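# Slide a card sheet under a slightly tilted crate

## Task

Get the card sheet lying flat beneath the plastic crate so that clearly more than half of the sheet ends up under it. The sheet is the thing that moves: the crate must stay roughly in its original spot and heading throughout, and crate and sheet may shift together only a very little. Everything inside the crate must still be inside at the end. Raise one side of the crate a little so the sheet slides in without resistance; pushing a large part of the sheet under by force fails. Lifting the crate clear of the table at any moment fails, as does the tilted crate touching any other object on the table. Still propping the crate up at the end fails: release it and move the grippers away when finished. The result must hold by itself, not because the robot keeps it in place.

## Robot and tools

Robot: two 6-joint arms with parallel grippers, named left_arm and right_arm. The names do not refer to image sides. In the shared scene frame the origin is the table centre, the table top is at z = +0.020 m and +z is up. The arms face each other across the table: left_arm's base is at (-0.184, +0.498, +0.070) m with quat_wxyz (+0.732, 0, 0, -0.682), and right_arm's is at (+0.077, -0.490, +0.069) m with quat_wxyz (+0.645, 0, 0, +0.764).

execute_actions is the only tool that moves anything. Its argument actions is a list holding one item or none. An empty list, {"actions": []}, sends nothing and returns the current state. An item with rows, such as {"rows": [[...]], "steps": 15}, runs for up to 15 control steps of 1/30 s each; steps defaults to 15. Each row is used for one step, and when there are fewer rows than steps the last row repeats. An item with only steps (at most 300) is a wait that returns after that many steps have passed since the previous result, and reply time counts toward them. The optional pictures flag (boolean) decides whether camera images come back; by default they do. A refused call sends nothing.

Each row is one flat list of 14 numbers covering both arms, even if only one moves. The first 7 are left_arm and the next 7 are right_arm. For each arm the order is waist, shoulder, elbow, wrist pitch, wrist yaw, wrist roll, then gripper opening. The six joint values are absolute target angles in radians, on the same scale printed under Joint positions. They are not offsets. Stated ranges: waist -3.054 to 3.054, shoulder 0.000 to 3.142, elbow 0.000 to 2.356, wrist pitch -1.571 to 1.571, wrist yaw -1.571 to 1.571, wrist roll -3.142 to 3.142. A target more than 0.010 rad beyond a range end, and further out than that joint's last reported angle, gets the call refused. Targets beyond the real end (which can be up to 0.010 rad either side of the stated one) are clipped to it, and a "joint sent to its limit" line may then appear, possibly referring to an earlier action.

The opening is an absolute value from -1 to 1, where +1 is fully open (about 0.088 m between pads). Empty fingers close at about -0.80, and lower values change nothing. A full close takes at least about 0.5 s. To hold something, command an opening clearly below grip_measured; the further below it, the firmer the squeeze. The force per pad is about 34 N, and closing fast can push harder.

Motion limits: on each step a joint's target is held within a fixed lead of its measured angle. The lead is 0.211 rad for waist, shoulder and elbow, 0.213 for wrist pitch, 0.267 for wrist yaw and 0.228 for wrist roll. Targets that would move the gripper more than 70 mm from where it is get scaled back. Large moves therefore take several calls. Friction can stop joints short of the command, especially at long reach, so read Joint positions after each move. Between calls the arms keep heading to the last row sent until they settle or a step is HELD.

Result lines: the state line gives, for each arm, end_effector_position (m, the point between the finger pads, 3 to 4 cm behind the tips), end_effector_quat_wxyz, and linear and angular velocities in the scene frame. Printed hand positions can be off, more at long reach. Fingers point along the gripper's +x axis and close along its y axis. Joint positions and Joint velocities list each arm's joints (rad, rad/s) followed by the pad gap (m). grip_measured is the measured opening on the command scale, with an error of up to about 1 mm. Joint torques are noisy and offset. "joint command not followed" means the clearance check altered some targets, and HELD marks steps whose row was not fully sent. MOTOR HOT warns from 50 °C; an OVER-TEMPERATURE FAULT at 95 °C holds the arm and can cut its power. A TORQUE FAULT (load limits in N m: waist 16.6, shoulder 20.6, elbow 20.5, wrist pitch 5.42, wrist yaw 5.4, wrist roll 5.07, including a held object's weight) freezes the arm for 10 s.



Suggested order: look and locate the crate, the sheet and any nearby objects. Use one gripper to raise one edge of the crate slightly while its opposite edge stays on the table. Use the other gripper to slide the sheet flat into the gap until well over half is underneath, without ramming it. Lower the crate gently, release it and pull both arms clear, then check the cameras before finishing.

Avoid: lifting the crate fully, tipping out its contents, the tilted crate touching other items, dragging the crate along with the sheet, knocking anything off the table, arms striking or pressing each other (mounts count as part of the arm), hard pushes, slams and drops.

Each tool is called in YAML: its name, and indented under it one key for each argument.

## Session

execute_actions:
  actions: []

Scene clock: 0.00 s of 4050.00 s.
left_arm: end_effector_position=(-0.0335, +0.3848, +0.2224) grip_measured=+0.854 end_effector_quat_wxyz=(-0.384, +0.444, -0.698, -0.410) end_effector_velocity=(-0.004, -0.000, +0.002) end_effector_angular_velocity=(+0.001, +0.021, +0.006) | right_arm: end_effector_position=(+0.2165, -0.3183, +0.3487) grip_measured=+0.857 end_effector_quat_wxyz=(-0.434, +0.645, +0.508, -0.370) end_effector_velocity=(-0.000, -0.001, +0.000) end_effector_angular_velocity=(+0.001, -0.014, +0.000)
Joint positions: left_arm=[ 1.173  1.383  1.108 -1.509  0.4   -1.62   0.081] | right_arm=[-1.512  0.554  0.506 -0.037 -1.131 -2.004  0.081]
Joint velocities: left_arm=[-0.002 -0.002  0.002 -0.022  0.007 -0.007 -0.   ] | right_arm=[-0.007 -0.002 -0.002  0.007 -0.007 -0.007 -0.   ]
Joint torques (N m, as the arm reports them, + toward a larger angle): no reading
Heat: left arm: hottest elbow 26 °C (+0.0 °C/min); right arm: hottest shoulder 30 °C (+0.0 °C/min).

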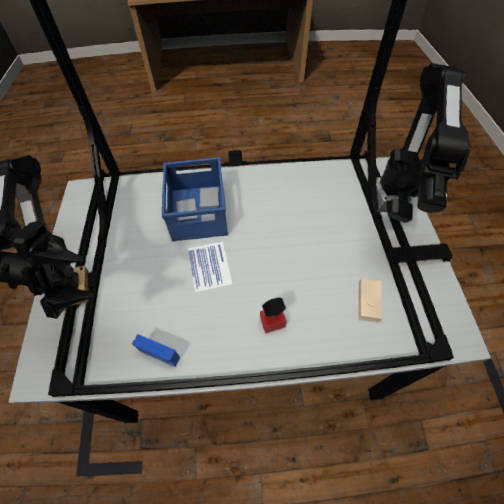

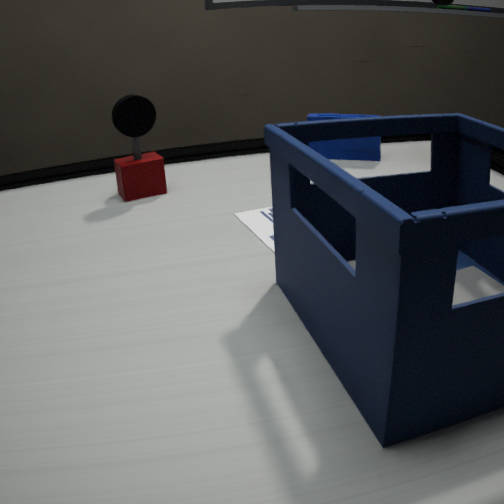

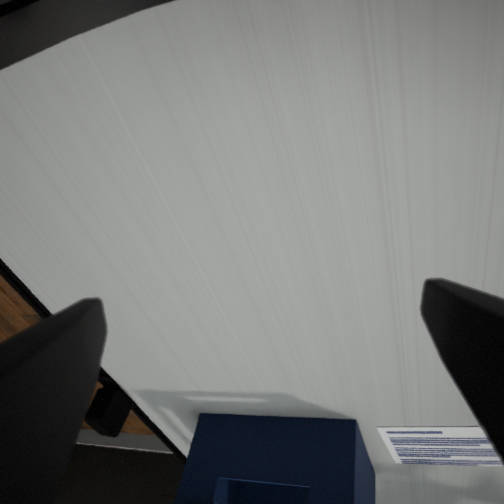

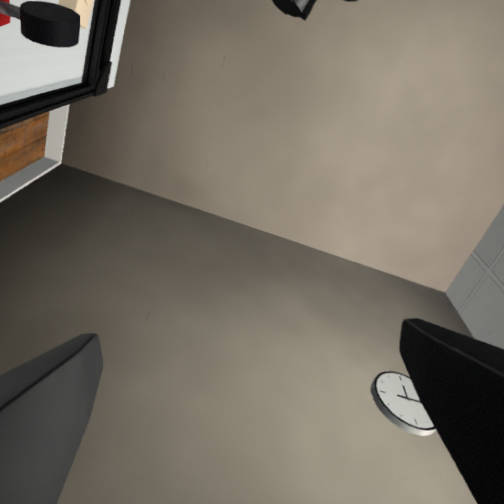

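execute_actions:
  actions:
    - {"rows":[[0.4,1.383,1.5,-0.9,0.075,0.085,0.5,-0.7,0.8,0.9,-0.29,-0.5,1.57,-1]]}
  pictures: false

execute_actions:
  actions:
    - {"rows":[[0.12,1.8,2.1,-0.62,0.075,0.085,0.5,-0.6,1.2,1.0,-0.29,-0.5,1.57,-1]]}
  pictures: false

execute_actions:
  actions:
    - {"rows":[[0.12,2.1,2.26,-0.62,0.075,0.085,0.5,-0.5,1.6,1.0,-0.29,-0.5,1.57,-1]]}
  pictures: false

execute_actions:
  actions:
    - {"rows":[[0.12,2.3,2.26,-0.62,0.075,0.085,0.5,-0.42,1.78,1.0,-0.29,-0.5,1.57,-1]]}
  pictures: false

execute_actions:
  actions:
    - {"rows":[[0.12,2.39,2.26,-0.62,0.075,0.085,0.5,-0.4,1.91,1.0,-0.29,-0.5,1.57,-1]]}

Scene clock: 9.60 s of 4050.00 s.
left_arm: end_effector_position=(-0.0030, +0.1901, +0.3531) grip_measured=+0.502 end_effector_quat_wxyz=(+0.788, -0.151, +0.525, -0.284) end_effector_velocity=(-0.409, -0.313, +0.091) end_effector_angular_velocity=(+0.206, -1.454, -2.907) | right_arm: end_effector_position=(+0.1585, -0.2236, +0.4030) grip_measured=-0.776 end_effector_quat_wxyz=(+0.616, -0.377, -0.253, +0.644) end_effector_velocity=(-0.081, +0.035, -0.012) end_effector_angular_velocity=(+0.038, +1.936, -0.084)
Joint positions: left_arm=[ 0.497  1.392  1.482 -0.931  0.083 -0.833  0.064] | right_arm=[-0.733  0.795  0.883 -0.288 -0.513 -1.03   0.001]
Joint velocities: left_arm=[-1.448 -0.002  0.11   0.33  -0.022  1.985 -0.001] | right_arm=[ 0.393  0.022 -0.007 -0.007  0.139  1.971  0.   ]
Joint torques (N m, as the arm reports them, + toward a larger angle): left_arm=[ 1.65 -5.66  7.37  1.03 -0.1   0.1 ] | right_arm=[-0.18 -1.73  7.94  1.56  0.07  0.16]
Heat: left arm: hottest elbow 27 °C (+6.2 °C/min); right arm: hottest shoulder 29 °C (-6.2 °C/min).
Steps of this call (steps 1 to 273: nothing new was sent; steps 274 to 288: all 15 steps of this action). Readings (joint positions):
274: left_arm=[1.150 1.383 1.130 -1.491 0.339 -1.575] | right_arm=[-1.475 0.590 0.542 -0.101 -1.066 -1.948]
275: left_arm=[1.102 1.386 1.164 -1.429 0.267 -1.517] | right_arm=[-1.412 0.647 0.598 -0.154 -0.987 -1.878]
277: left_arm=[1.010 1.392 1.254 -1.320 0.194 -1.419] | right_arm=[-1.290 0.742 0.709 -0.225 -0.824 -1.747]
281: left_arm=[0.848 1.392 1.395 -1.155 0.123 -1.240] | right_arm=[-1.052 0.788 0.852 -0.265 -0.587 -1.486]
288: the state above

Scene clock: 10.10 s of 4050.00 s.
left_arm: end_effector_position=(-0.1023, -0.0025, +0.4637) grip_measured=+0.500 end_effector_quat_wxyz=(+0.733, +0.101, +0.169, -0.652) end_effector_velocity=(-0.005, +0.012, +0.271) end_effector_angular_velocity=(-0.527, -1.574, -0.606) | right_arm: end_effector_position=(+0.1600, -0.1410, +0.3306) grip_measured=-0.776 end_effector_quat_wxyz=(+0.661, -0.096, +0.215, +0.713) end_effector_velocity=(-0.007, -0.001, -0.001) end_effector_angular_velocity=(-0.224, +1.778, -0.796)
Joint positions: left_arm=[ 0.115  1.806  2.045 -0.629  0.077 -0.047  0.064] | right_arm=[-0.603  1.199  0.989 -0.29  -0.499 -0.056  0.001]
Joint velocities: left_arm=[-0.002 -0.002  0.589  0.095  0.007  1.575 -0.   ] | right_arm=[ 0.007 -0.002  0.002 -0.022 -0.022  1.956 -0.   ]
Joint torques (N m, as the arm reports them, + toward a larger angle): left_arm=[ 0.7  -8.68  7.58  1.64 -0.04  0.14] | right_arm=[ 0.29 -5.07  7.53  1.6  -0.28  0.11]
Heat: left arm: hottest elbow 28 °C (+11.9 °C/min); right arm: hottest shoulder 29 °C (-5.9 °C/min).
Steps of this call (steps 1 to 15: all 15 steps of this action). Readings (joint positions):
1: left_arm=[0.453 1.411 1.504 -0.918 0.083 -0.792] | right_arm=[-0.708 0.829 0.902 -0.298 -0.507 -0.965]
2: left_arm=[0.416 1.438 1.536 -0.874 0.082 -0.755] | right_arm=[-0.674 0.878 0.934 -0.287 -0.507 -0.901]
4: left_arm=[0.349 1.507 1.611 -0.791 0.080 -0.676] | right_arm=[-0.632 0.992 0.980 -0.278 -0.507 -0.770]
8: left_arm=[0.218 1.661 1.766 -0.694 0.078 -0.495] | right_arm=[-0.609 1.167 0.989 -0.297 -0.499 -0.509]
15: the state above

Scene clock: 10.60 s of 4050.00 s.
left_arm: end_effector_position=(-0.0858, -0.0795, +0.3788) grip_measured=+0.500 end_effector_quat_wxyz=(+0.714, +0.183, +0.174, -0.653) end_effector_velocity=(+0.002, -0.000, +0.050) end_effector_angular_velocity=(-0.145, -0.032, +0.020) | right_arm: end_effector_position=(+0.1367, -0.0998, +0.1921) grip_measured=-0.776 end_effector_quat_wxyz=(+0.594, +0.108, +0.657, +0.452) end_effector_velocity=(+0.002, +0.000, -0.001) end_effector_angular_velocity=(-0.521, +1.301, -1.323)
Joint positions: left_arm=[ 0.118  2.126  2.24  -0.626  0.077  0.082  0.064] | right_arm=[-0.503  1.596  0.995 -0.29  -0.499  0.879  0.001]
Joint velocities: left_arm=[-0.002 -0.042  0.027  0.081 -0.022 -0.007 -0.   ] | right_arm=[-0.002  0.002 -0.002  0.007  0.007  1.927  0.   ]
Joint torques (N m, as the arm reports them, + toward a larger angle): left_arm=[  0.19 -12.58   8.77   1.83  -0.05   0.12] | right_arm=[ 0.27 -7.21  6.18  1.24 -0.34  0.08]
Heat: left arm: hottest elbow 28 °C (+11.3 °C/min); right arm: hottest shoulder 29 °C (-5.7 °C/min).
Steps of this call (steps 1 to 15: all 15 steps of this action). Readings (joint positions):
1: left_arm=[0.115 1.834 2.094 -0.638 0.077 -0.008] | right_arm=[-0.594 1.227 0.991 -0.289 -0.497 0.004]
2: left_arm=[0.116 1.871 2.156 -0.613 0.077 0.019] | right_arm=[-0.572 1.262 1.002 -0.280 -0.499 0.062]
4: left_arm=[0.117 1.928 2.224 -0.603 0.077 0.045] | right_arm=[-0.534 1.358 1.010 -0.281 -0.501 0.175]
8: left_arm=[0.118 2.045 2.245 -0.618 0.077 0.072] | right_arm=[-0.506 1.549 1.006 -0.292 -0.500 0.425]
15: the state above

Scene clock: 11.10 s of 4050.00 s.
left_arm: end_effector_position=(-0.0801, -0.1090, +0.2691) grip_measured=+0.500 end_effector_quat_wxyz=(+0.692, +0.236, +0.245, -0.637) end_effector_velocity=(-0.000, -0.013, +0.089) end_effector_angular_velocity=(-0.248, -0.037, -0.003) | right_arm: end_effector_position=(+0.1031, -0.0986, +0.1250) grip_measured=-0.776 end_effector_quat_wxyz=(+0.520, +0.224, +0.810, +0.155) end_effector_velocity=(+0.001, -0.002, -0.001) end_effector_angular_velocity=(-0.064, +0.076, -0.125)
Joint positions: left_arm=[ 0.118  2.32   2.246 -0.623  0.077  0.083  0.064] | right_arm=[-0.419  1.779  0.995 -0.29  -0.498  1.553  0.001]
Joint velocities: left_arm=[-0.002 -0.085  0.042  0.125  0.007 -0.007 -0.   ] | right_arm=[-0.002 -0.002 -0.002 -0.007  0.007  0.154 -0.   ]
Joint torques (N m, as the arm reports them, + toward a larger angle): left_arm=[  0.17 -12.76   8.07   1.41  -0.03   0.1 ] | right_arm=[-0.1  -8.    5.49  1.02 -0.4   0.08]
Heat: left arm: hottest elbow 28 °C (+10.8 °C/min); right arm: hottest shoulder 29 °C (-5.4 °C/min).
Steps of this call (steps 1 to 15: all 15 steps of this action). Readings (joint positions):
1: left_arm=[0.118 2.139 2.245 -0.622 0.077 0.082] | right_arm=[-0.497 1.622 0.997 -0.289 -0.499 0.944]
2: left_arm=[0.118 2.152 2.258 -0.613 0.077 0.082] | right_arm=[-0.481 1.652 1.004 -0.281 -0.499 1.009]
4: left_arm=[0.118 2.184 2.270 -0.609 0.077 0.082] | right_arm=[-0.446 1.719 1.008 -0.289 -0.499 1.140]
8: left_arm=[0.118 2.274 2.264 -0.621 0.077 0.082] | right_arm=[-0.419 1.778 0.995 -0.295 -0.498 1.399]
15: the state above

Scene clock: 11.60 s of 4050.00 s.
left_arm: end_effector_position=(-0.0788, -0.1159, +0.2285) grip_measured=+0.500 end_effector_quat_wxyz=(+0.682, +0.254, +0.269, -0.631) end_effector_velocity=(+0.000, -0.003, +0.004) end_effector_angular_velocity=(-0.020, -0.014, -0.002) | right_arm: end_effector_position=(+0.0944, -0.1061, +0.0796) grip_measured=-0.776 end_effector_quat_wxyz=(+0.517, +0.191, +0.828, +0.101) end_effector_velocity=(-0.002, -0.002, +0.001) end_effector_angular_velocity=(+0.000, +0.019, +0.012)
Joint positions: left_arm=[ 0.118  2.395  2.257 -0.622  0.077  0.083  0.063] | right_arm=[-0.402  1.906  0.998 -0.29  -0.5    1.567  0.001]
Joint velocities: left_arm=[-0.002 -0.002 -0.002  0.022 -0.007  0.007  0.   ] | right_arm=[-0.002 -0.002 -0.002 -0.007 -0.022 -0.007 -0.   ]
Joint torques (N m, as the arm reports them, + toward a larger angle): left_arm=[  0.16 -11.94   7.19   1.29  -0.04   0.11] | right_arm=[ 0.19 -8.09  4.58  0.85 -0.32  0.08]
Heat: left arm: hottest elbow 28 °C (+10.3 °C/min); right arm: hottest shoulder 29 °C (-5.2 °C/min).
Steps of this call (steps 1 to 15: all 15 steps of this action). Readings (joint positions):
1: left_arm=[0.118 2.323 2.250 -0.621 0.077 0.083] | right_arm=[-0.418 1.795 0.996 -0.289 -0.499 1.557]
2: left_arm=[0.118 2.328 2.256 -0.617 0.077 0.083] | right_arm=[-0.416 1.814 1.002 -0.284 -0.500 1.560]
4: left_arm=[0.118 2.340 2.261 -0.616 0.077 0.083] | right_arm=[-0.409 1.862 1.004 -0.289 -0.500 1.563]
8: left_arm=[0.118 2.378 2.261 -0.621 0.077 0.083] | right_arm=[-0.402 1.906 0.998 -0.293 -0.500 1.566]
15: the state above

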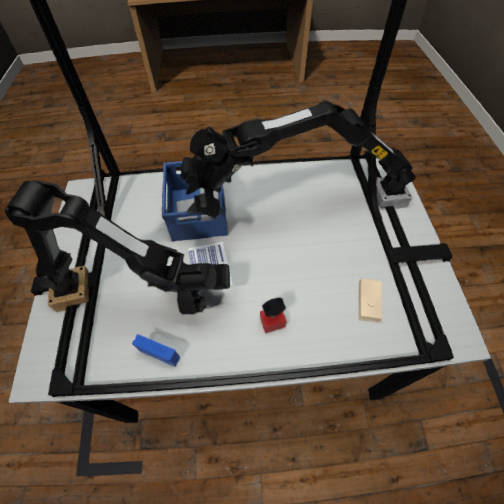

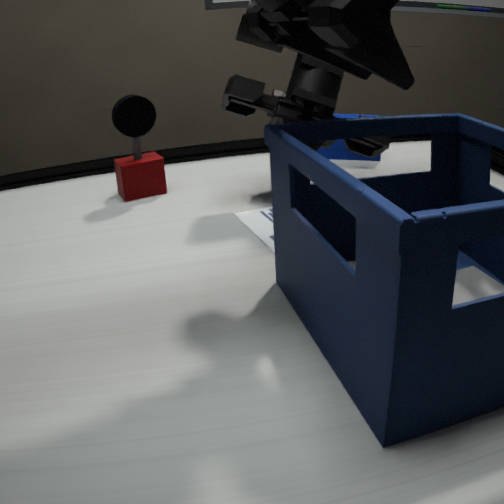

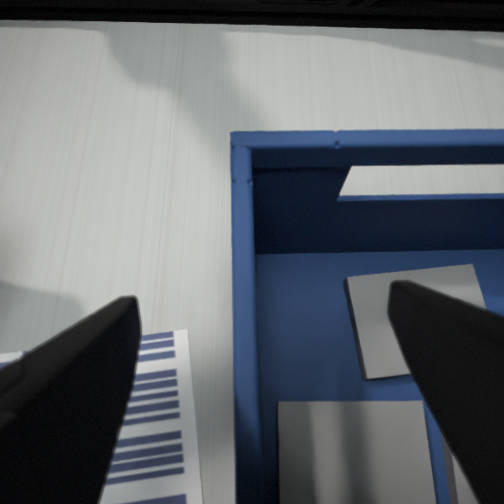

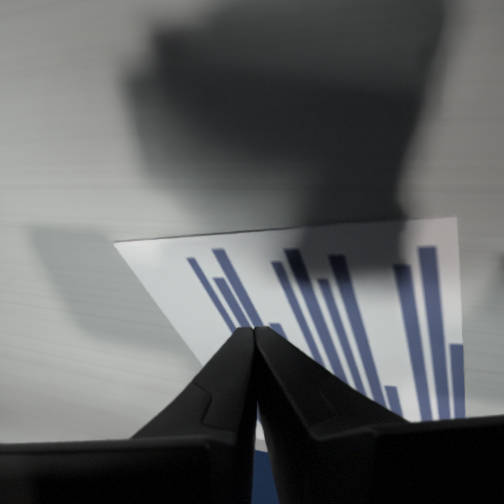

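execute_actions:
  actions:
    - {"rows":[[0.13,2.47,2.26,-0.62,0.075,0.085,0.2,-0.39,2.01,1.04,-0.23,-0.5,1.57,-1]]}

Scene clock: 13.87 s of 4050.00 s.
left_arm: end_effector_position=(-0.0715, -0.1173, +0.1808) grip_measured=+0.202 end_effector_quat_wxyz=(+0.674, +0.274, +0.299, -0.618) end_effector_velocity=(+0.001, -0.006, +0.006) end_effector_angular_velocity=(-0.034, -0.018, -0.003) | right_arm: end_effector_position=(+0.0933, -0.0942, +0.0588) grip_measured=-0.776 end_effector_quat_wxyz=(+0.515, +0.187, +0.830, +0.102) end_effector_velocity=(-0.006, -0.002, +0.002) end_effector_angular_velocity=(+0.009, +0.026, +0.034)
Joint positions: left_arm=[ 0.129  2.474  2.257 -0.621  0.077  0.083  0.049] | right_arm=[-0.393  1.998  1.029 -0.233 -0.502  1.568  0.001]
Joint velocities: left_arm=[-0.002 -0.002 -0.002  0.037 -0.007  0.007 -0.001] | right_arm=[ 0.002 -0.002 -0.002 -0.007 -0.037 -0.022 -0.   ]
Joint torques (N m, as the arm reports them, + toward a larger angle): left_arm=[  0.06 -12.16   7.1    1.12  -0.03   0.11] | right_arm=[ 0.33 -7.44  5.38  1.02 -0.23  0.05]
Heat: left arm: hottest elbow 28 °C (+8.7 °C/min); right arm: hottest shoulder 29 °C (-4.3 °C/min).
Steps of this call (steps 1 to 15: the robot went on to your last target; steps 16 to 53: nothing new was sent; steps 54 to 68: all 15 steps of this action). Readings (joint positions):
54: left_arm=[0.119 2.403 2.257 -0.621 0.077 0.083] | right_arm=[-0.402 1.921 1.002 -0.282 -0.500 1.568]
55: left_arm=[0.119 2.410 2.259 -0.617 0.077 0.083] | right_arm=[-0.400 1.939 1.012 -0.260 -0.500 1.568]
57: left_arm=[0.122 2.427 2.260 -0.617 0.077 0.083] | right_arm=[-0.396 1.975 1.025 -0.245 -0.500 1.568]
61: left_arm=[0.128 2.465 2.259 -0.622 0.077 0.083] | right_arm=[-0.394 1.996 1.028 -0.235 -0.503 1.568]
68: the state above

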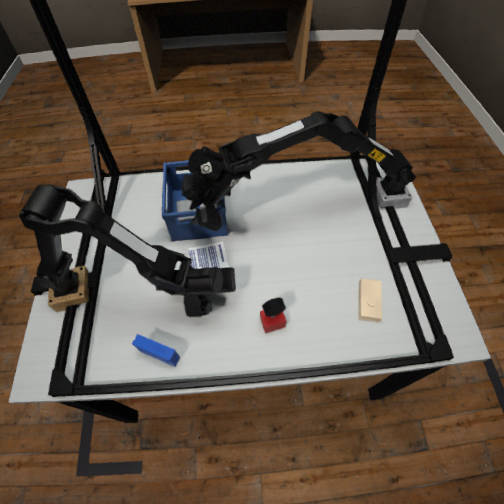

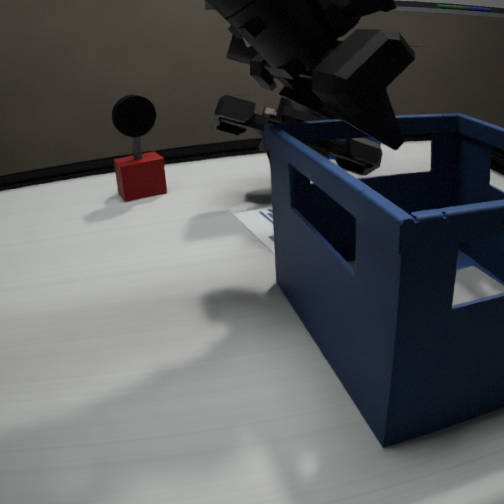

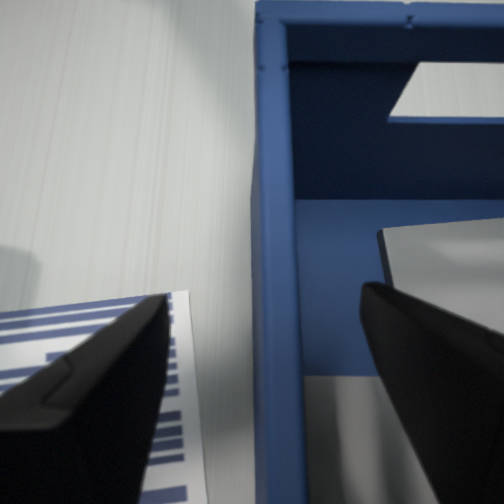

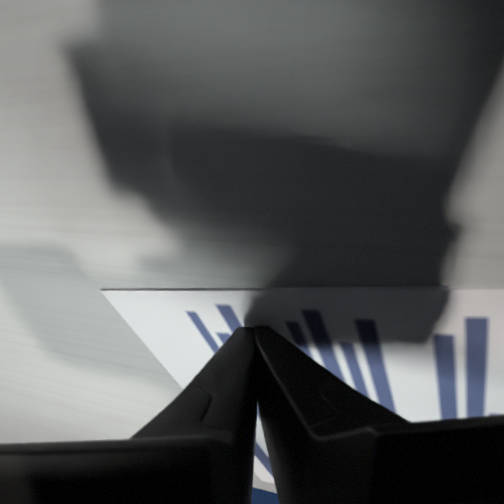

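execute_actions:
  actions:
    - {"rows":[[0.124,2.505,2.28,-0.6,0.075,0.085,0.1,-0.375,2.0,1.14,-0.27,-0.5,1.57,-1]],"steps":12}
  pictures: false

execute_actions:
  actions:
    - {"rows":[[0.124,2.505,2.28,-0.6,0.075,0.085,-0.45,-0.375,2.055,1.14,-0.27,-0.5,1.57,-1]],"steps":10}
  pictures: false

execute_actions:
  actions:
    - {"rows":[[0.124,2.505,2.28,-0.6,0.075,0.085,-1,-0.375,2.09,1.13,-0.27,-0.5,1.57,-1]],"steps":10}
  pictures: false

execute_actions:
  actions:
    - {"rows":[[0.095,2.45,2.31,-0.61,0.025,0.135,-1,-0.375,2.09,1.13,-0.27,-0.5,1.57,-1]]}

Scene clock: 20.27 s of 4050.00 s.
left_arm: end_effector_position=(-0.0723, -0.1217, +0.1720) grip_measured=+0.102 end_effector_quat_wxyz=(+0.673, +0.274, +0.298, -0.619) end_effector_velocity=(-0.001, +0.001, +0.001) end_effector_angular_velocity=(+0.003, +0.000, +0.008) | right_arm: end_effector_position=(+0.0929, -0.0672, +0.0815) grip_measured=-0.776 end_effector_quat_wxyz=(+0.515, +0.195, +0.824, +0.131) end_effector_velocity=(-0.001, -0.005, -0.001) end_effector_angular_velocity=(-0.017, +0.008, +0.006)
Joint positions: left_arm=[ 0.127  2.499  2.266 -0.604  0.077  0.083  0.044] | right_arm=[-0.377  2.003  1.13  -0.269 -0.5    1.568  0.001]
Joint velocities: left_arm=[-0.002 -0.002  0.002 -0.007 -0.007 -0.007 -0.001] | right_arm=[-0.002 -0.002 -0.002 -0.022 -0.007 -0.007 -0.   ]
Joint torques (N m, as the arm reports them, + toward a larger angle): left_arm=[ -0.21 -11.03   8.31   1.35  -0.02   0.1 ] | right_arm=[ 0.23 -9.85  5.63  0.89 -0.31  0.04]
Heat: left arm: hottest elbow 29 °C (+8.9 °C/min); right arm: hottest shoulder 30 °C (+0.0 °C/min).
Steps of this call (steps 1 to 15: the robot went on to your last target; steps 16 to 180: nothing new was sent; steps 181 to 192: all 12 steps of this action). Readings (joint positions):
181: left_arm=[0.129 2.477 2.258 -0.619 0.077 0.083] | right_arm=[-0.392 2.000 1.045 -0.247 -0.502 1.568]
182: left_arm=[0.129 2.480 2.261 -0.612 0.077 0.083] | right_arm=[-0.389 2.003 1.064 -0.256 -0.500 1.569]
184: left_arm=[0.128 2.486 2.265 -0.607 0.077 0.083] | right_arm=[-0.382 2.005 1.099 -0.257 -0.500 1.568]
188: left_arm=[0.127 2.495 2.266 -0.605 0.077 0.083] | right_arm=[-0.377 2.004 1.130 -0.263 -0.500 1.568]
192: the state above

Scene clock: 20.60 s of 4050.00 s.
left_arm: end_effector_position=(-0.0724, -0.1222, +0.1728) grip_measured=-0.433 end_effector_quat_wxyz=(+0.673, +0.273, +0.297, -0.619) end_effector_velocity=(+0.005, +0.002, -0.002) end_effector_angular_velocity=(+0.011, -0.019, +0.012) | right_arm: end_effector_position=(+0.0922, -0.0704, +0.0648) grip_measured=-0.776 end_effector_quat_wxyz=(+0.515, +0.185, +0.829, +0.113) end_effector_velocity=(+0.001, +0.003, +0.002) end_effector_angular_velocity=(+0.026, -0.001, +0.006)
Joint positions: left_arm=[ 0.126  2.499  2.267 -0.603  0.076  0.084  0.018] | right_arm=[-0.377  2.048  1.134 -0.27  -0.5    1.568  0.001]
Joint velocities: left_arm=[ 0.002  0.002  0.002 -0.007 -0.022  0.007 -0.009] | right_arm=[-0.002 -0.002 -0.002  0.022 -0.007 -0.007 -0.   ]
Joint torques (N m, as the arm reports them, + toward a larger angle): left_arm=[ -0.23 -11.     8.15   1.29  -0.01   0.1 ] | right_arm=[ 0.2  -8.69  5.05  0.84 -0.33  0.05]
Heat: left arm: hottest elbow 29 °C (+8.7 °C/min); right arm: hottest shoulder 30 °C (+0.0 °C/min).
Steps of this call (steps 1 to 10: all 10 steps of this action). Readings (joint positions):
1: left_arm=[0.126 2.499 2.266 -0.604 0.077 0.083] | right_arm=[-0.377 2.007 1.131 -0.269 -0.500 1.568]
2: left_arm=[0.126 2.499 2.266 -0.603 0.077 0.083] | right_arm=[-0.377 2.013 1.133 -0.269 -0.500 1.568]
4: left_arm=[0.126 2.499 2.267 -0.603 0.077 0.083] | right_arm=[-0.377 2.028 1.134 -0.269 -0.500 1.568]
8: left_arm=[0.126 2.499 2.267 -0.603 0.076 0.084] | right_arm=[-0.377 2.048 1.134 -0.270 -0.500 1.568]
10: the state above

Scene clock: 20.93 s of 4050.00 s.
left_arm: end_effector_position=(-0.0728, -0.1222, +0.1728) grip_measured=-0.617 end_effector_quat_wxyz=(+0.673, +0.273, +0.297, -0.620) end_effector_velocity=(-0.003, +0.000, +0.001) end_effector_angular_velocity=(+0.001, +0.011, -0.002) | right_arm: end_effector_position=(+0.0917, -0.0722, +0.0579) grip_measured=-0.776 end_effector_quat_wxyz=(+0.513, +0.181, +0.832, +0.106) end_effector_velocity=(-0.005, -0.004, +0.001) end_effector_angular_velocity=(-0.002, +0.033, +0.017)
Joint positions: left_arm=[ 0.126  2.499  2.267 -0.603  0.078  0.084  0.009] | right_arm=[-0.379  2.067  1.134 -0.268 -0.506  1.568  0.001]
Joint velocities: left_arm=[-0.002 -0.002  0.002 -0.007  0.007 -0.007 -0.   ] | right_arm=[-0.002 -0.002 -0.007 -0.007 -0.037 -0.007 -0.   ]
Joint torques (N m, as the arm reports them, + toward a larger angle): left_arm=[ -0.16 -11.01   8.14   1.31  -0.05   0.06] | right_arm=[ 0.34 -6.66  3.88  0.68 -0.06  0.04]
Heat: left arm: hottest elbow 30 °C (+11.5 °C/min); right arm: hottest shoulder 30 °C (+0.0 °C/min).
Steps of this call (steps 1 to 10: all 10 steps of this action). Readings (joint positions):
1: left_arm=[0.126 2.499 2.267 -0.603 0.076 0.084] | right_arm=[-0.377 2.052 1.134 -0.270 -0.500 1.568]
2: left_arm=[0.126 2.499 2.267 -0.603 0.078 0.083] | right_arm=[-0.377 2.056 1.134 -0.269 -0.500 1.568]
4: left_arm=[0.126 2.499 2.267 -0.603 0.078 0.084] | right_arm=[-0.378 2.065 1.134 -0.268 -0.505 1.568]
8: left_arm=[0.126 2.499 2.267 -0.603 0.078 0.084] | right_arm=[-0.379 2.067 1.134 -0.268 -0.506 1.568]
10: the state above

Scene clock: 21.43 s of 4050.00 s.
left_arm: end_effector_position=(-0.0763, -0.1230, +0.1784) grip_measured=-0.618 end_effector_quat_wxyz=(+0.677, +0.298, +0.274, -0.614) end_effector_velocity=(-0.002, +0.001, -0.001) end_effector_angular_velocity=(+0.009, -0.010, +0.013) | right_arm: end_effector_position=(+0.0917, -0.0722, +0.0579) grip_measured=-0.776 end_effector_quat_wxyz=(+0.513, +0.181, +0.832, +0.106) end_effector_velocity=(-0.000, -0.002, +0.000) end_effector_angular_velocity=(-0.009, +0.011, -0.006)
Joint positions: left_arm=[ 0.108  2.494  2.281 -0.616  0.026  0.126  0.009] | right_arm=[-0.379  2.067  1.134 -0.268 -0.506  1.568  0.001]
Joint velocities: left_arm=[-0.007 -0.002 -0.002 -0.007 -0.022 -0.007 -0.   ] | right_arm=[-0.002 -0.002 -0.002 -0.007 -0.007  0.007 -0.   ]
Joint torques (N m, as the arm reports them, + toward a larger angle): left_arm=[ -1.18 -16.64   9.9    1.56  -0.03   0.39] | right_arm=[ 0.34 -6.66  3.87  0.68 -0.06  0.05]
Heat: left arm: hottest elbow 30 °C (+11.2 °C/min); right arm: hottest shoulder 30 °C (+0.0 °C/min).
Steps of this call (steps 1 to 15: all 15 steps of this action). Readings (joint positions):
1: left_arm=[0.124 2.497 2.272 -0.606 0.071 0.092] | right_arm=[-0.379 2.067 1.134 -0.268 -0.506 1.568]
2: left_arm=[0.120 2.496 2.275 -0.609 0.056 0.103] | right_arm=[-0.379 2.067 1.134 -0.268 -0.506 1.568]
4: left_arm=[0.114 2.495 2.278 -0.613 0.037 0.115] | right_arm=[-0.379 2.067 1.134 -0.268 -0.506 1.568]
8: left_arm=[0.109 2.494 2.280 -0.615 0.029 0.123] | right_arm=[-0.379 2.067 1.134 -0.268 -0.506 1.568]
15: the state above

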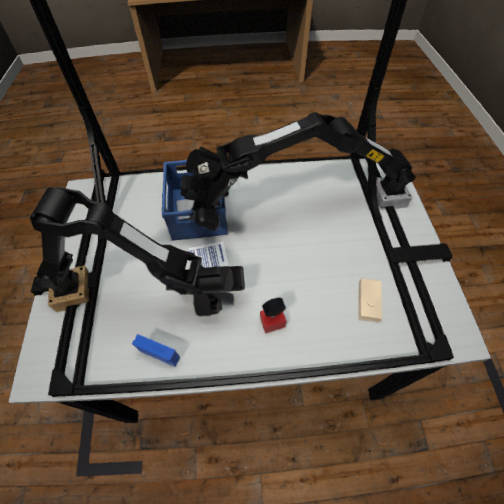

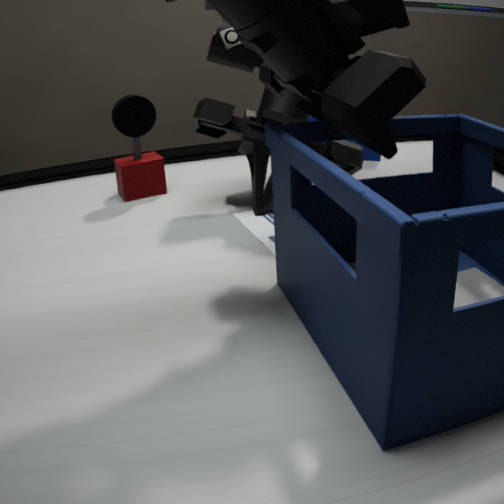

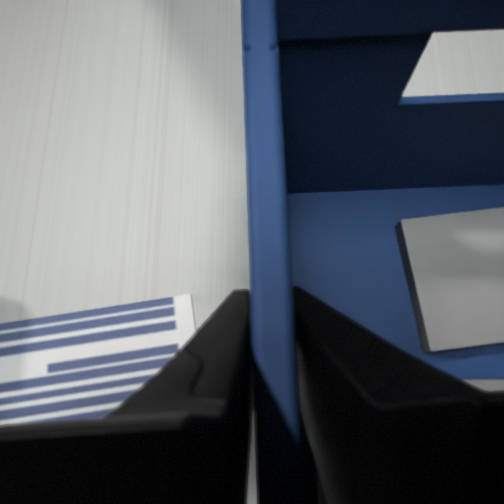

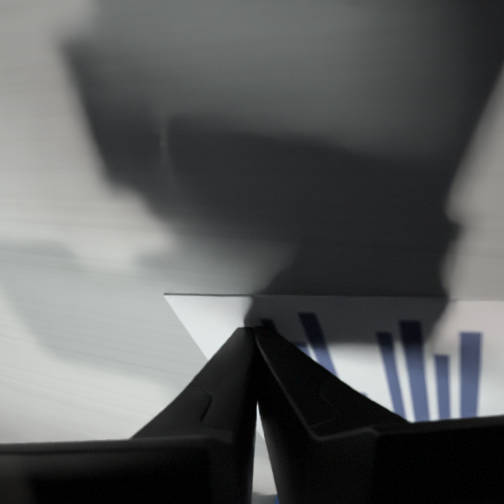

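execute_actions:
  actions:
    - {"rows":[[0.09,2.44,2.31,-0.61,0.025,0.135,-1,-0.38,2.07,1.1,-0.26,-0.5,1.57,-1],[0.09,2.43,2.31,-0.61,0.025,0.135,-1,-0.385,2.05,1.07,-0.25,-0.5,1.57,-1],[0.085,2.42,2.31,-0.61,0.025,0.135,-1,-0.39,2.03,1.04,-0.24,-0.5,1.57,-1],[0.085,2.42,2.31,-0.61,0.025,0.135,-1,-0.395,2.01,1.01,-0.23,-0.5,1.57,-1],[0.085,2.42,2.31,-0.61,0.025,0.135,-1,-0.4,1.99,0.98,-0.22,-0.5,1.57,-1]]}
  pictures: false

execute_actions:
  actions:
    - {"rows":[[0.085,2.42,2.31,-0.61,0.025,0.135,-1,-0.4,1.86,0.95,-0.2,-0.5,1.57,-1],[0.085,2.42,2.31,-0.61,0.025,0.135,-1,-0.4,1.84,0.92,-0.2,-0.5,1.57,-1],[0.085,2.42,2.31,-0.61,0.025,0.135,-1,-0.4,1.84,0.89,-0.2,-0.5,1.57,-1],[0.085,2.42,2.31,-0.61,0.025,0.135,-1,-0.41,1.84,0.835,-0.156,-0.5,1.57,-1]]}

Scene clock: 28.37 s of 4050.00 s.
left_arm: end_effector_position=(-0.0847, -0.1229, +0.1853) grip_measured=-0.618 end_effector_quat_wxyz=(+0.674, +0.303, +0.267, -0.618) end_effector_velocity=(-0.005, +0.001, -0.001) end_effector_angular_velocity=(+0.003, +0.032, -0.001) | right_arm: end_effector_position=(+0.0926, -0.0991, +0.0567) grip_measured=-0.776 end_effector_quat_wxyz=(+0.513, +0.188, +0.832, +0.101) end_effector_velocity=(-0.003, -0.006, +0.001) end_effector_angular_velocity=(-0.004, +0.020, +0.011)
Joint positions: left_arm=[ 0.093  2.481  2.282 -0.625  0.017  0.135  0.009] | right_arm=[-0.397  1.991  1.004 -0.215 -0.509  1.569  0.001]
Joint velocities: left_arm=[-0.002 -0.002 -0.002 -0.007  0.022 -0.022 -0.   ] | right_arm=[-0.002 -0.012 -0.017 -0.007 -0.022 -0.007  0.   ]
Joint torques (N m, as the arm reports them, + toward a larger angle): left_arm=[ -0.69 -18.56   9.85   2.32   0.31   0.02] | right_arm=[-0.33 -8.84  1.5   0.46  0.06  0.04]
Heat: left arm: hottest shoulder 34 °C (+16.9 °C/min); right arm: hottest shoulder 30 °C (+0.0 °C/min).
Steps of this call (steps 1 to 15: the robot went on to your last target; steps 16 to 193: nothing new was sent; steps 194 to 208: all 15 steps of this action). Readings (joint positions):
194: left_arm=[0.107 2.492 2.282 -0.617 0.022 0.132] | right_arm=[-0.378 2.068 1.133 -0.266 -0.507 1.569]
195: left_arm=[0.107 2.491 2.281 -0.618 0.022 0.132] | right_arm=[-0.379 2.065 1.125 -0.257 -0.507 1.568]
197: left_arm=[0.105 2.486 2.282 -0.620 0.019 0.132] | right_arm=[-0.381 2.046 1.093 -0.240 -0.507 1.568]
201: left_arm=[0.098 2.483 2.282 -0.624 0.017 0.135] | right_arm=[-0.394 2.001 1.020 -0.223 -0.510 1.569]
208: the state above

Scene clock: 28.87 s of 4050.00 s.
left_arm: end_effector_position=(-0.0848, -0.1229, +0.1855) grip_measured=-0.618 end_effector_quat_wxyz=(+0.674, +0.303, +0.267, -0.619) end_effector_velocity=(-0.006, +0.001, -0.003) end_effector_angular_velocity=(+0.012, +0.002, -0.018) | right_arm: end_effector_position=(+0.0905, -0.1299, +0.0673) grip_measured=-0.776 end_effector_quat_wxyz=(+0.517, +0.201, +0.824, +0.112) end_effector_velocity=(-0.001, -0.005, +0.004) end_effector_angular_velocity=(-0.012, +0.007, +0.006)
Joint positions: left_arm=[ 0.093  2.481  2.282 -0.625  0.018  0.135  0.009] | right_arm=[-0.407  1.853  0.844 -0.159 -0.5    1.569  0.001]
Joint velocities: left_arm=[-0.007 -0.002 -0.007 -0.007  0.007  0.007 -0.   ] | right_arm=[-0.002 -0.022 -0.002 -0.037 -0.007 -0.007  0.   ]
Joint torques (N m, as the arm reports them, + toward a larger angle): left_arm=[ -0.7  -18.51   9.84   2.31   0.27   0.03] | right_arm=[-0.27 -9.15  3.06  1.05 -0.31  0.03]
Heat: left arm: hottest shoulder 35 °C (+18.7 °C/min); right arm: hottest shoulder 30 °C (+0.0 °C/min).
Steps of this call (steps 1 to 15: all 15 steps of this action). Readings (joint positions):
1: left_arm=[0.093 2.481 2.282 -0.625 0.017 0.135] | right_arm=[-0.397 1.971 0.996 -0.211 -0.505 1.569]
2: left_arm=[0.093 2.481 2.282 -0.625 0.017 0.135] | right_arm=[-0.397 1.945 0.974 -0.210 -0.500 1.569]
4: left_arm=[0.093 2.481 2.282 -0.625 0.017 0.135] | right_arm=[-0.399 1.890 0.924 -0.194 -0.500 1.568]
8: left_arm=[0.093 2.481 2.282 -0.625 0.017 0.135] | right_arm=[-0.406 1.854 0.864 -0.169 -0.500 1.569]
15: the state above

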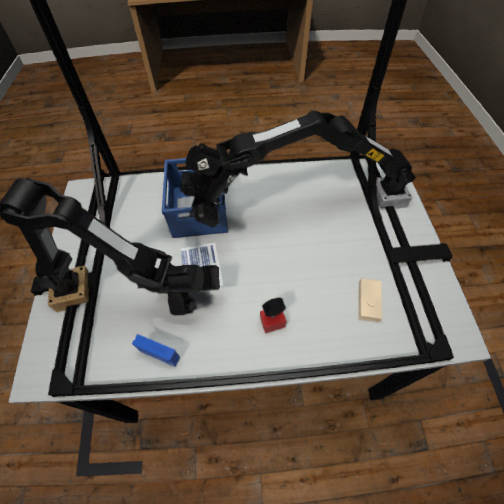

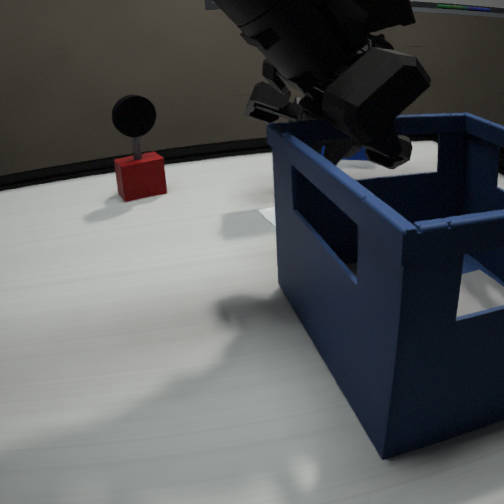

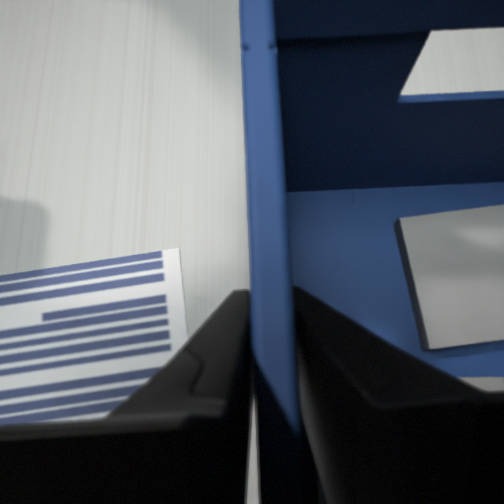

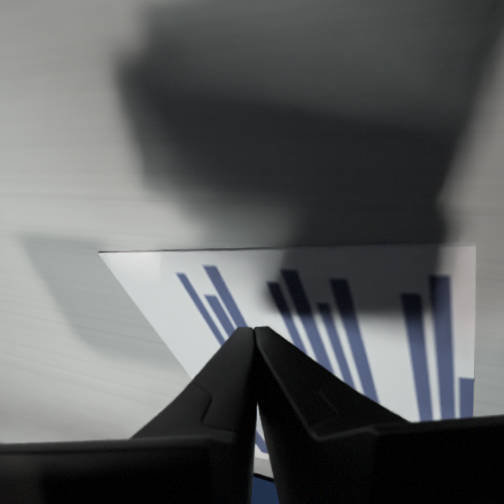

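execute_actions:
  actions:
    - {"rows":[[0.096,2.39,2.33,-0.595,0.02,0.135,-1,-0.41,1.91,0.84,-0.156,-0.5,1.57,-1]]}

Scene clock: 31.90 s of 4050.00 s.
left_arm: end_effector_position=(-0.0865, -0.1233, +0.1982) grip_measured=-0.618 end_effector_quat_wxyz=(+0.677, +0.298, +0.257, -0.623) end_effector_velocity=(-0.001, +0.002, +0.002) end_effector_angular_velocity=(+0.001, +0.010, +0.018) | right_arm: end_effector_position=(+0.0896, -0.1331, +0.0557) grip_measured=-0.776 end_effector_quat_wxyz=(+0.514, +0.194, +0.830, +0.099) end_effector_velocity=(-0.001, -0.005, -0.001) end_effector_angular_velocity=(-0.017, +0.009, +0.006)
Joint positions: left_arm=[ 0.09   2.461  2.281 -0.622  0.019  0.139  0.009] | right_arm=[-0.41   1.89   0.844 -0.154 -0.507  1.569  0.001]
Joint velocities: left_arm=[-0.002 -0.007 -0.002 -0.007 -0.007 -0.022 -0.   ] | right_arm=[-0.002 -0.002 -0.002 -0.022 -0.007 -0.007 -0.   ]
Joint torques (N m, as the arm reports them, + toward a larger angle): left_arm=[  0.54 -19.53  12.02   3.21   0.07  -0.12] | right_arm=[-0.04 -5.27  3.42  0.73 -0.04  0.03]
Heat: left arm: hottest shoulder 38 °C (+22.6 °C/min); right arm: hottest shoulder 30 °C (+0.0 °C/min).
Steps of this call (steps 1 to 15: the robot went on to your last target; steps 16 to 76: nothing new was sent; steps 77 to 91: all 15 steps of this action). Readings (joint positions):
77: left_arm=[0.092 2.477 2.281 -0.625 0.019 0.135] | right_arm=[-0.407 1.857 0.844 -0.158 -0.500 1.569]
78: left_arm=[0.092 2.475 2.281 -0.625 0.019 0.135] | right_arm=[-0.407 1.865 0.844 -0.154 -0.500 1.569]
80: left_arm=[0.091 2.472 2.281 -0.625 0.019 0.136] | right_arm=[-0.407 1.883 0.844 -0.155 -0.501 1.569]
84: left_arm=[0.090 2.465 2.281 -0.623 0.019 0.138] | right_arm=[-0.410 1.889 0.844 -0.154 -0.507 1.569]
91: the state above

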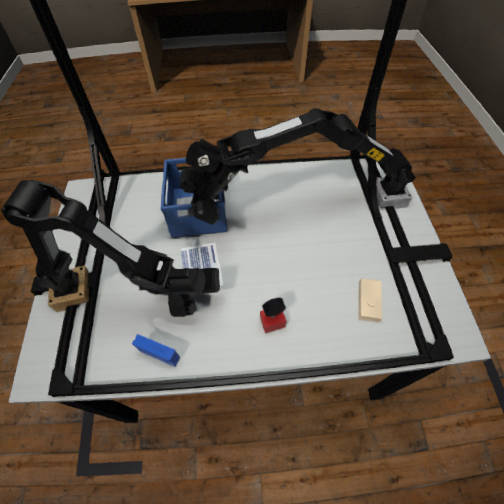

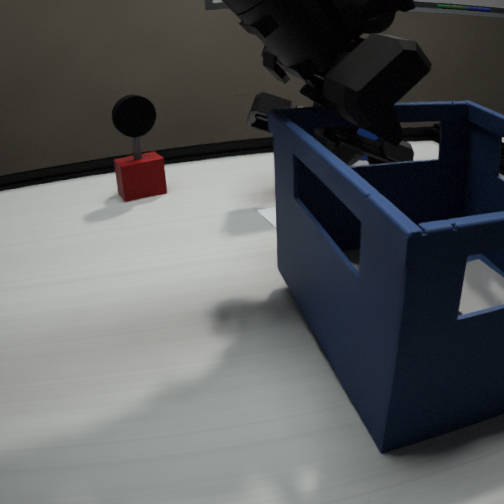

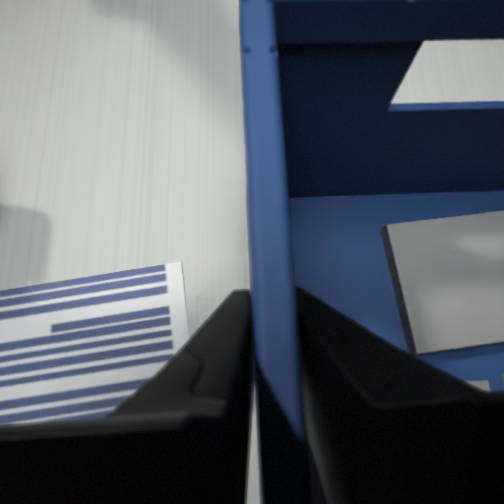

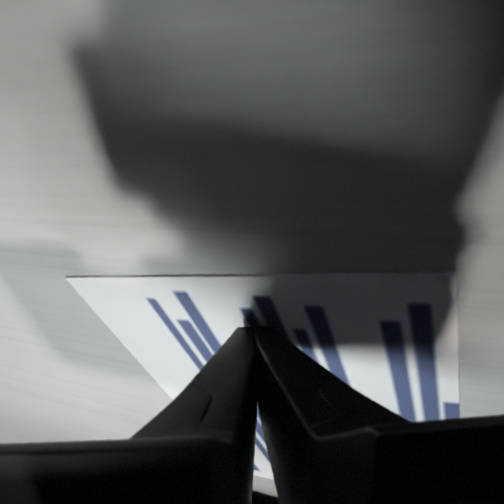

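Tilted and back in place. A little more lift, then slide.

execute_actions:
  actions:
    - {"rows":[[0.09,2.385,2.345,-0.595,0.02,0.135,-1,-0.36,1.91,0.84,-0.156,-0.5,1.62,-1]],"steps":14}
  pictures: false

execute_actions:
  actions:
    - {"rows":[[0.09,2.385,2.345,-0.595,0.02,0.135,-1,-0.3,1.915,0.85,-0.156,-0.5,1.66,-1]],"steps":7}
  pictures: false

execute_actions:
  actions:
    - {"rows":[[0.09,2.385,2.345,-0.595,0.02,0.135,-1,-0.24,1.925,0.865,-0.16,-0.5,1.7,-1]],"steps":9}

Scene clock: 35.43 s of 4050.00 s.
left_arm: end_effector_position=(-0.0878, -0.1249, +0.2037) grip_measured=-0.618 end_effector_quat_wxyz=(+0.678, +0.295, +0.251, -0.625) end_effector_velocity=(-0.008, +0.002, -0.001) end_effector_angular_velocity=(+0.014, +0.023, -0.018) | right_arm: end_effector_position=(+0.0760, -0.1324, +0.0555) grip_measured=-0.776 end_effector_quat_wxyz=(+0.510, +0.190, +0.834, +0.090) end_effector_velocity=(+0.000, +0.002, +0.001) end_effector_angular_velocity=(+0.006, +0.008, -0.006)
Joint positions: left_arm=[ 0.088  2.458  2.29  -0.621  0.019  0.14   0.009] | right_arm=[-0.369  1.89   0.844 -0.151 -0.502  1.616  0.001]
Joint velocities: left_arm=[-0.007 -0.002  0.002 -0.022  0.022 -0.007 -0.   ] | right_arm=[-0.002  0.002  0.002  0.007 -0.007  0.007 -0.   ]
Joint torques (N m, as the arm reports them, + toward a larger angle): left_arm=[  0.28 -19.79  12.79   3.2    0.04  -0.18] | right_arm=[ 0.89 -5.35  3.42  0.5  -0.24  0.11]
Heat: left arm: hottest shoulder 42 °C (+27.1 °C/min); right arm: hottest shoulder 30 °C (+0.0 °C/min).
Steps of this call (steps 1 to 15: the robot went on to your last target; steps 16 to 92: nothing new was sent; steps 93 to 106: all 14 steps of this action). Readings (joint positions):
93: left_arm=[0.090 2.458 2.283 -0.620 0.020 0.139] | right_arm=[-0.407 1.890 0.844 -0.154 -0.504 1.580]
94: left_arm=[0.090 2.458 2.285 -0.620 0.020 0.139] | right_arm=[-0.399 1.890 0.844 -0.152 -0.503 1.592]
96: left_arm=[0.090 2.458 2.287 -0.621 0.019 0.140] | right_arm=[-0.382 1.890 0.844 -0.152 -0.502 1.605]
100: left_arm=[0.088 2.458 2.289 -0.621 0.019 0.140] | right_arm=[-0.369 1.890 0.844 -0.151 -0.502 1.614]
106: the state above

Scene clock: 35.67 s of 4050.00 s.
left_arm: end_effector_position=(-0.0883, -0.1251, +0.2040) grip_measured=-0.618 end_effector_quat_wxyz=(+0.678, +0.295, +0.251, -0.625) end_effector_velocity=(+0.002, +0.001, +0.004) end_effector_angular_velocity=(-0.001, -0.011, +0.018) | right_arm: end_effector_position=(+0.0542, -0.1318, +0.0557) grip_measured=-0.776 end_effector_quat_wxyz=(+0.503, +0.175, +0.841, +0.091) end_effector_velocity=(-0.015, +0.003, +0.002) end_effector_angular_velocity=(-0.009, +0.025, +0.002)
Joint positions: left_arm=[ 0.087  2.458  2.291 -0.621  0.019  0.14   0.009] | right_arm=[-0.308  1.893  0.849 -0.151 -0.503  1.653  0.001]
Joint velocities: left_arm=[-0.002 -0.007  0.002 -0.007 -0.022 -0.007 -0.   ] | right_arm=[ 0.042  0.002  0.007  0.007 -0.007  0.051  0.   ]
Joint torques (N m, as the arm reports them, + toward a larger angle): left_arm=[  0.28 -19.74  12.64   3.19   0.06  -0.18] | right_arm=[ 0.32 -5.23  4.03  0.51 -0.21  0.09]
Heat: left arm: hottest shoulder 42 °C (+26.9 °C/min); right arm: hottest shoulder 30 °C (+0.0 °C/min).
Steps of this call (steps 1 to 7: all 7 steps of this action). Readings (joint positions):
1: left_arm=[0.087 2.458 2.290 -0.621 0.019 0.140] | right_arm=[-0.365 1.890 0.845 -0.152 -0.501 1.626]
2: left_arm=[0.087 2.458 2.290 -0.621 0.019 0.140] | right_arm=[-0.353 1.891 0.846 -0.152 -0.500 1.636]
4: left_arm=[0.087 2.458 2.291 -0.621 0.019 0.140] | right_arm=[-0.326 1.893 0.848 -0.152 -0.502 1.647]
7: the state above

Scene clock: 35.97 s of 4050.00 s.
left_arm: end_effector_position=(-0.0883, -0.1251, +0.2044) grip_measured=-0.618 end_effector_quat_wxyz=(+0.678, +0.294, +0.251, -0.625) end_effector_velocity=(+0.002, -0.000, +0.002) end_effector_angular_velocity=(-0.005, -0.011, +0.018) | right_arm: end_effector_position=(+0.0330, -0.1301, +0.0556) grip_measured=-0.776 end_effector_quat_wxyz=(+0.497, +0.160, +0.848, +0.089) end_effector_velocity=(-0.002, +0.002, +0.003) end_effector_angular_velocity=(+0.010, +0.022, -0.000)
Joint positions: left_arm=[ 0.087  2.458  2.291 -0.621  0.019  0.14   0.009] | right_arm=[-0.248  1.904  0.863 -0.153 -0.503  1.695  0.001]
Joint velocities: left_arm=[-0.002 -0.002 -0.002  0.007 -0.022 -0.007 -0.   ] | right_arm=[-0.002 -0.002  0.002  0.007 -0.022  0.007  0.   ]
Joint torques (N m, as the arm reports them, + toward a larger angle): left_arm=[  0.31 -19.76  12.56   3.19   0.05  -0.18] | right_arm=[ 0.68 -5.35  4.1   0.34 -0.22  0.1 ]
Heat: left arm: hottest shoulder 42 °C (+26.7 °C/min); right arm: hottest shoulder 30 °C (+0.0 °C/min).
Steps of this call (steps 1 to 9: all 9 steps of this action). Readings (joint positions):
1: left_arm=[0.087 2.458 2.291 -0.621 0.019 0.140] | right_arm=[-0.303 1.895 0.851 -0.152 -0.502 1.664]
2: left_arm=[0.087 2.458 2.291 -0.621 0.019 0.140] | right_arm=[-0.292 1.898 0.855 -0.152 -0.501 1.675]
4: left_arm=[0.087 2.458 2.291 -0.621 0.019 0.140] | right_arm=[-0.266 1.901 0.860 -0.152 -0.502 1.686]
8: left_arm=[0.087 2.458 2.291 -0.621 0.019 0.140] | right_arm=[-0.248 1.903 0.863 -0.153 -0.503 1.694]
9: the state above

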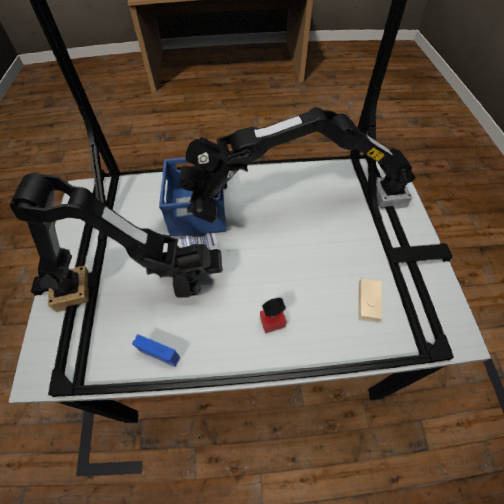

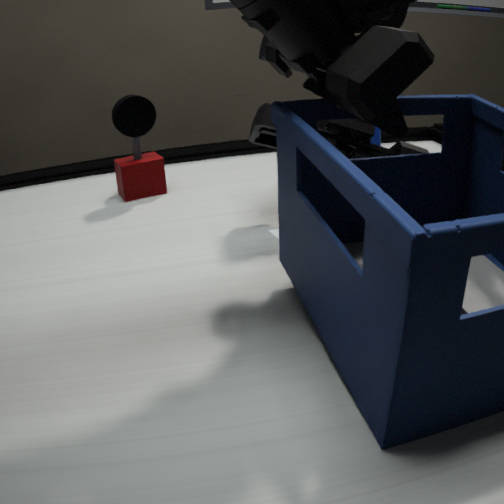

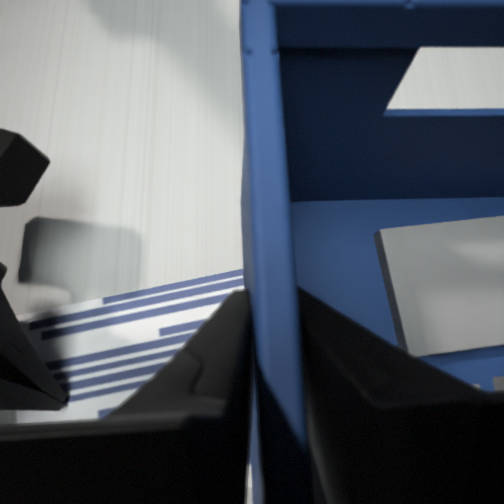

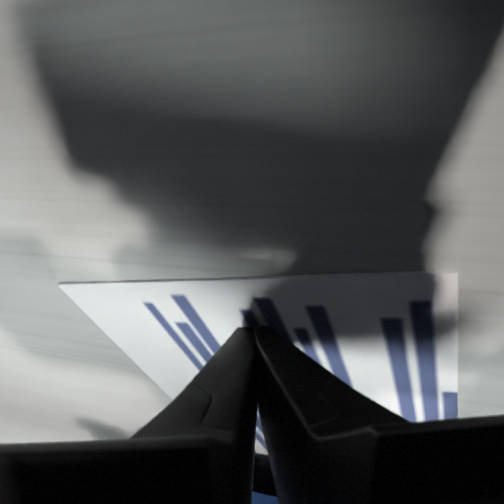

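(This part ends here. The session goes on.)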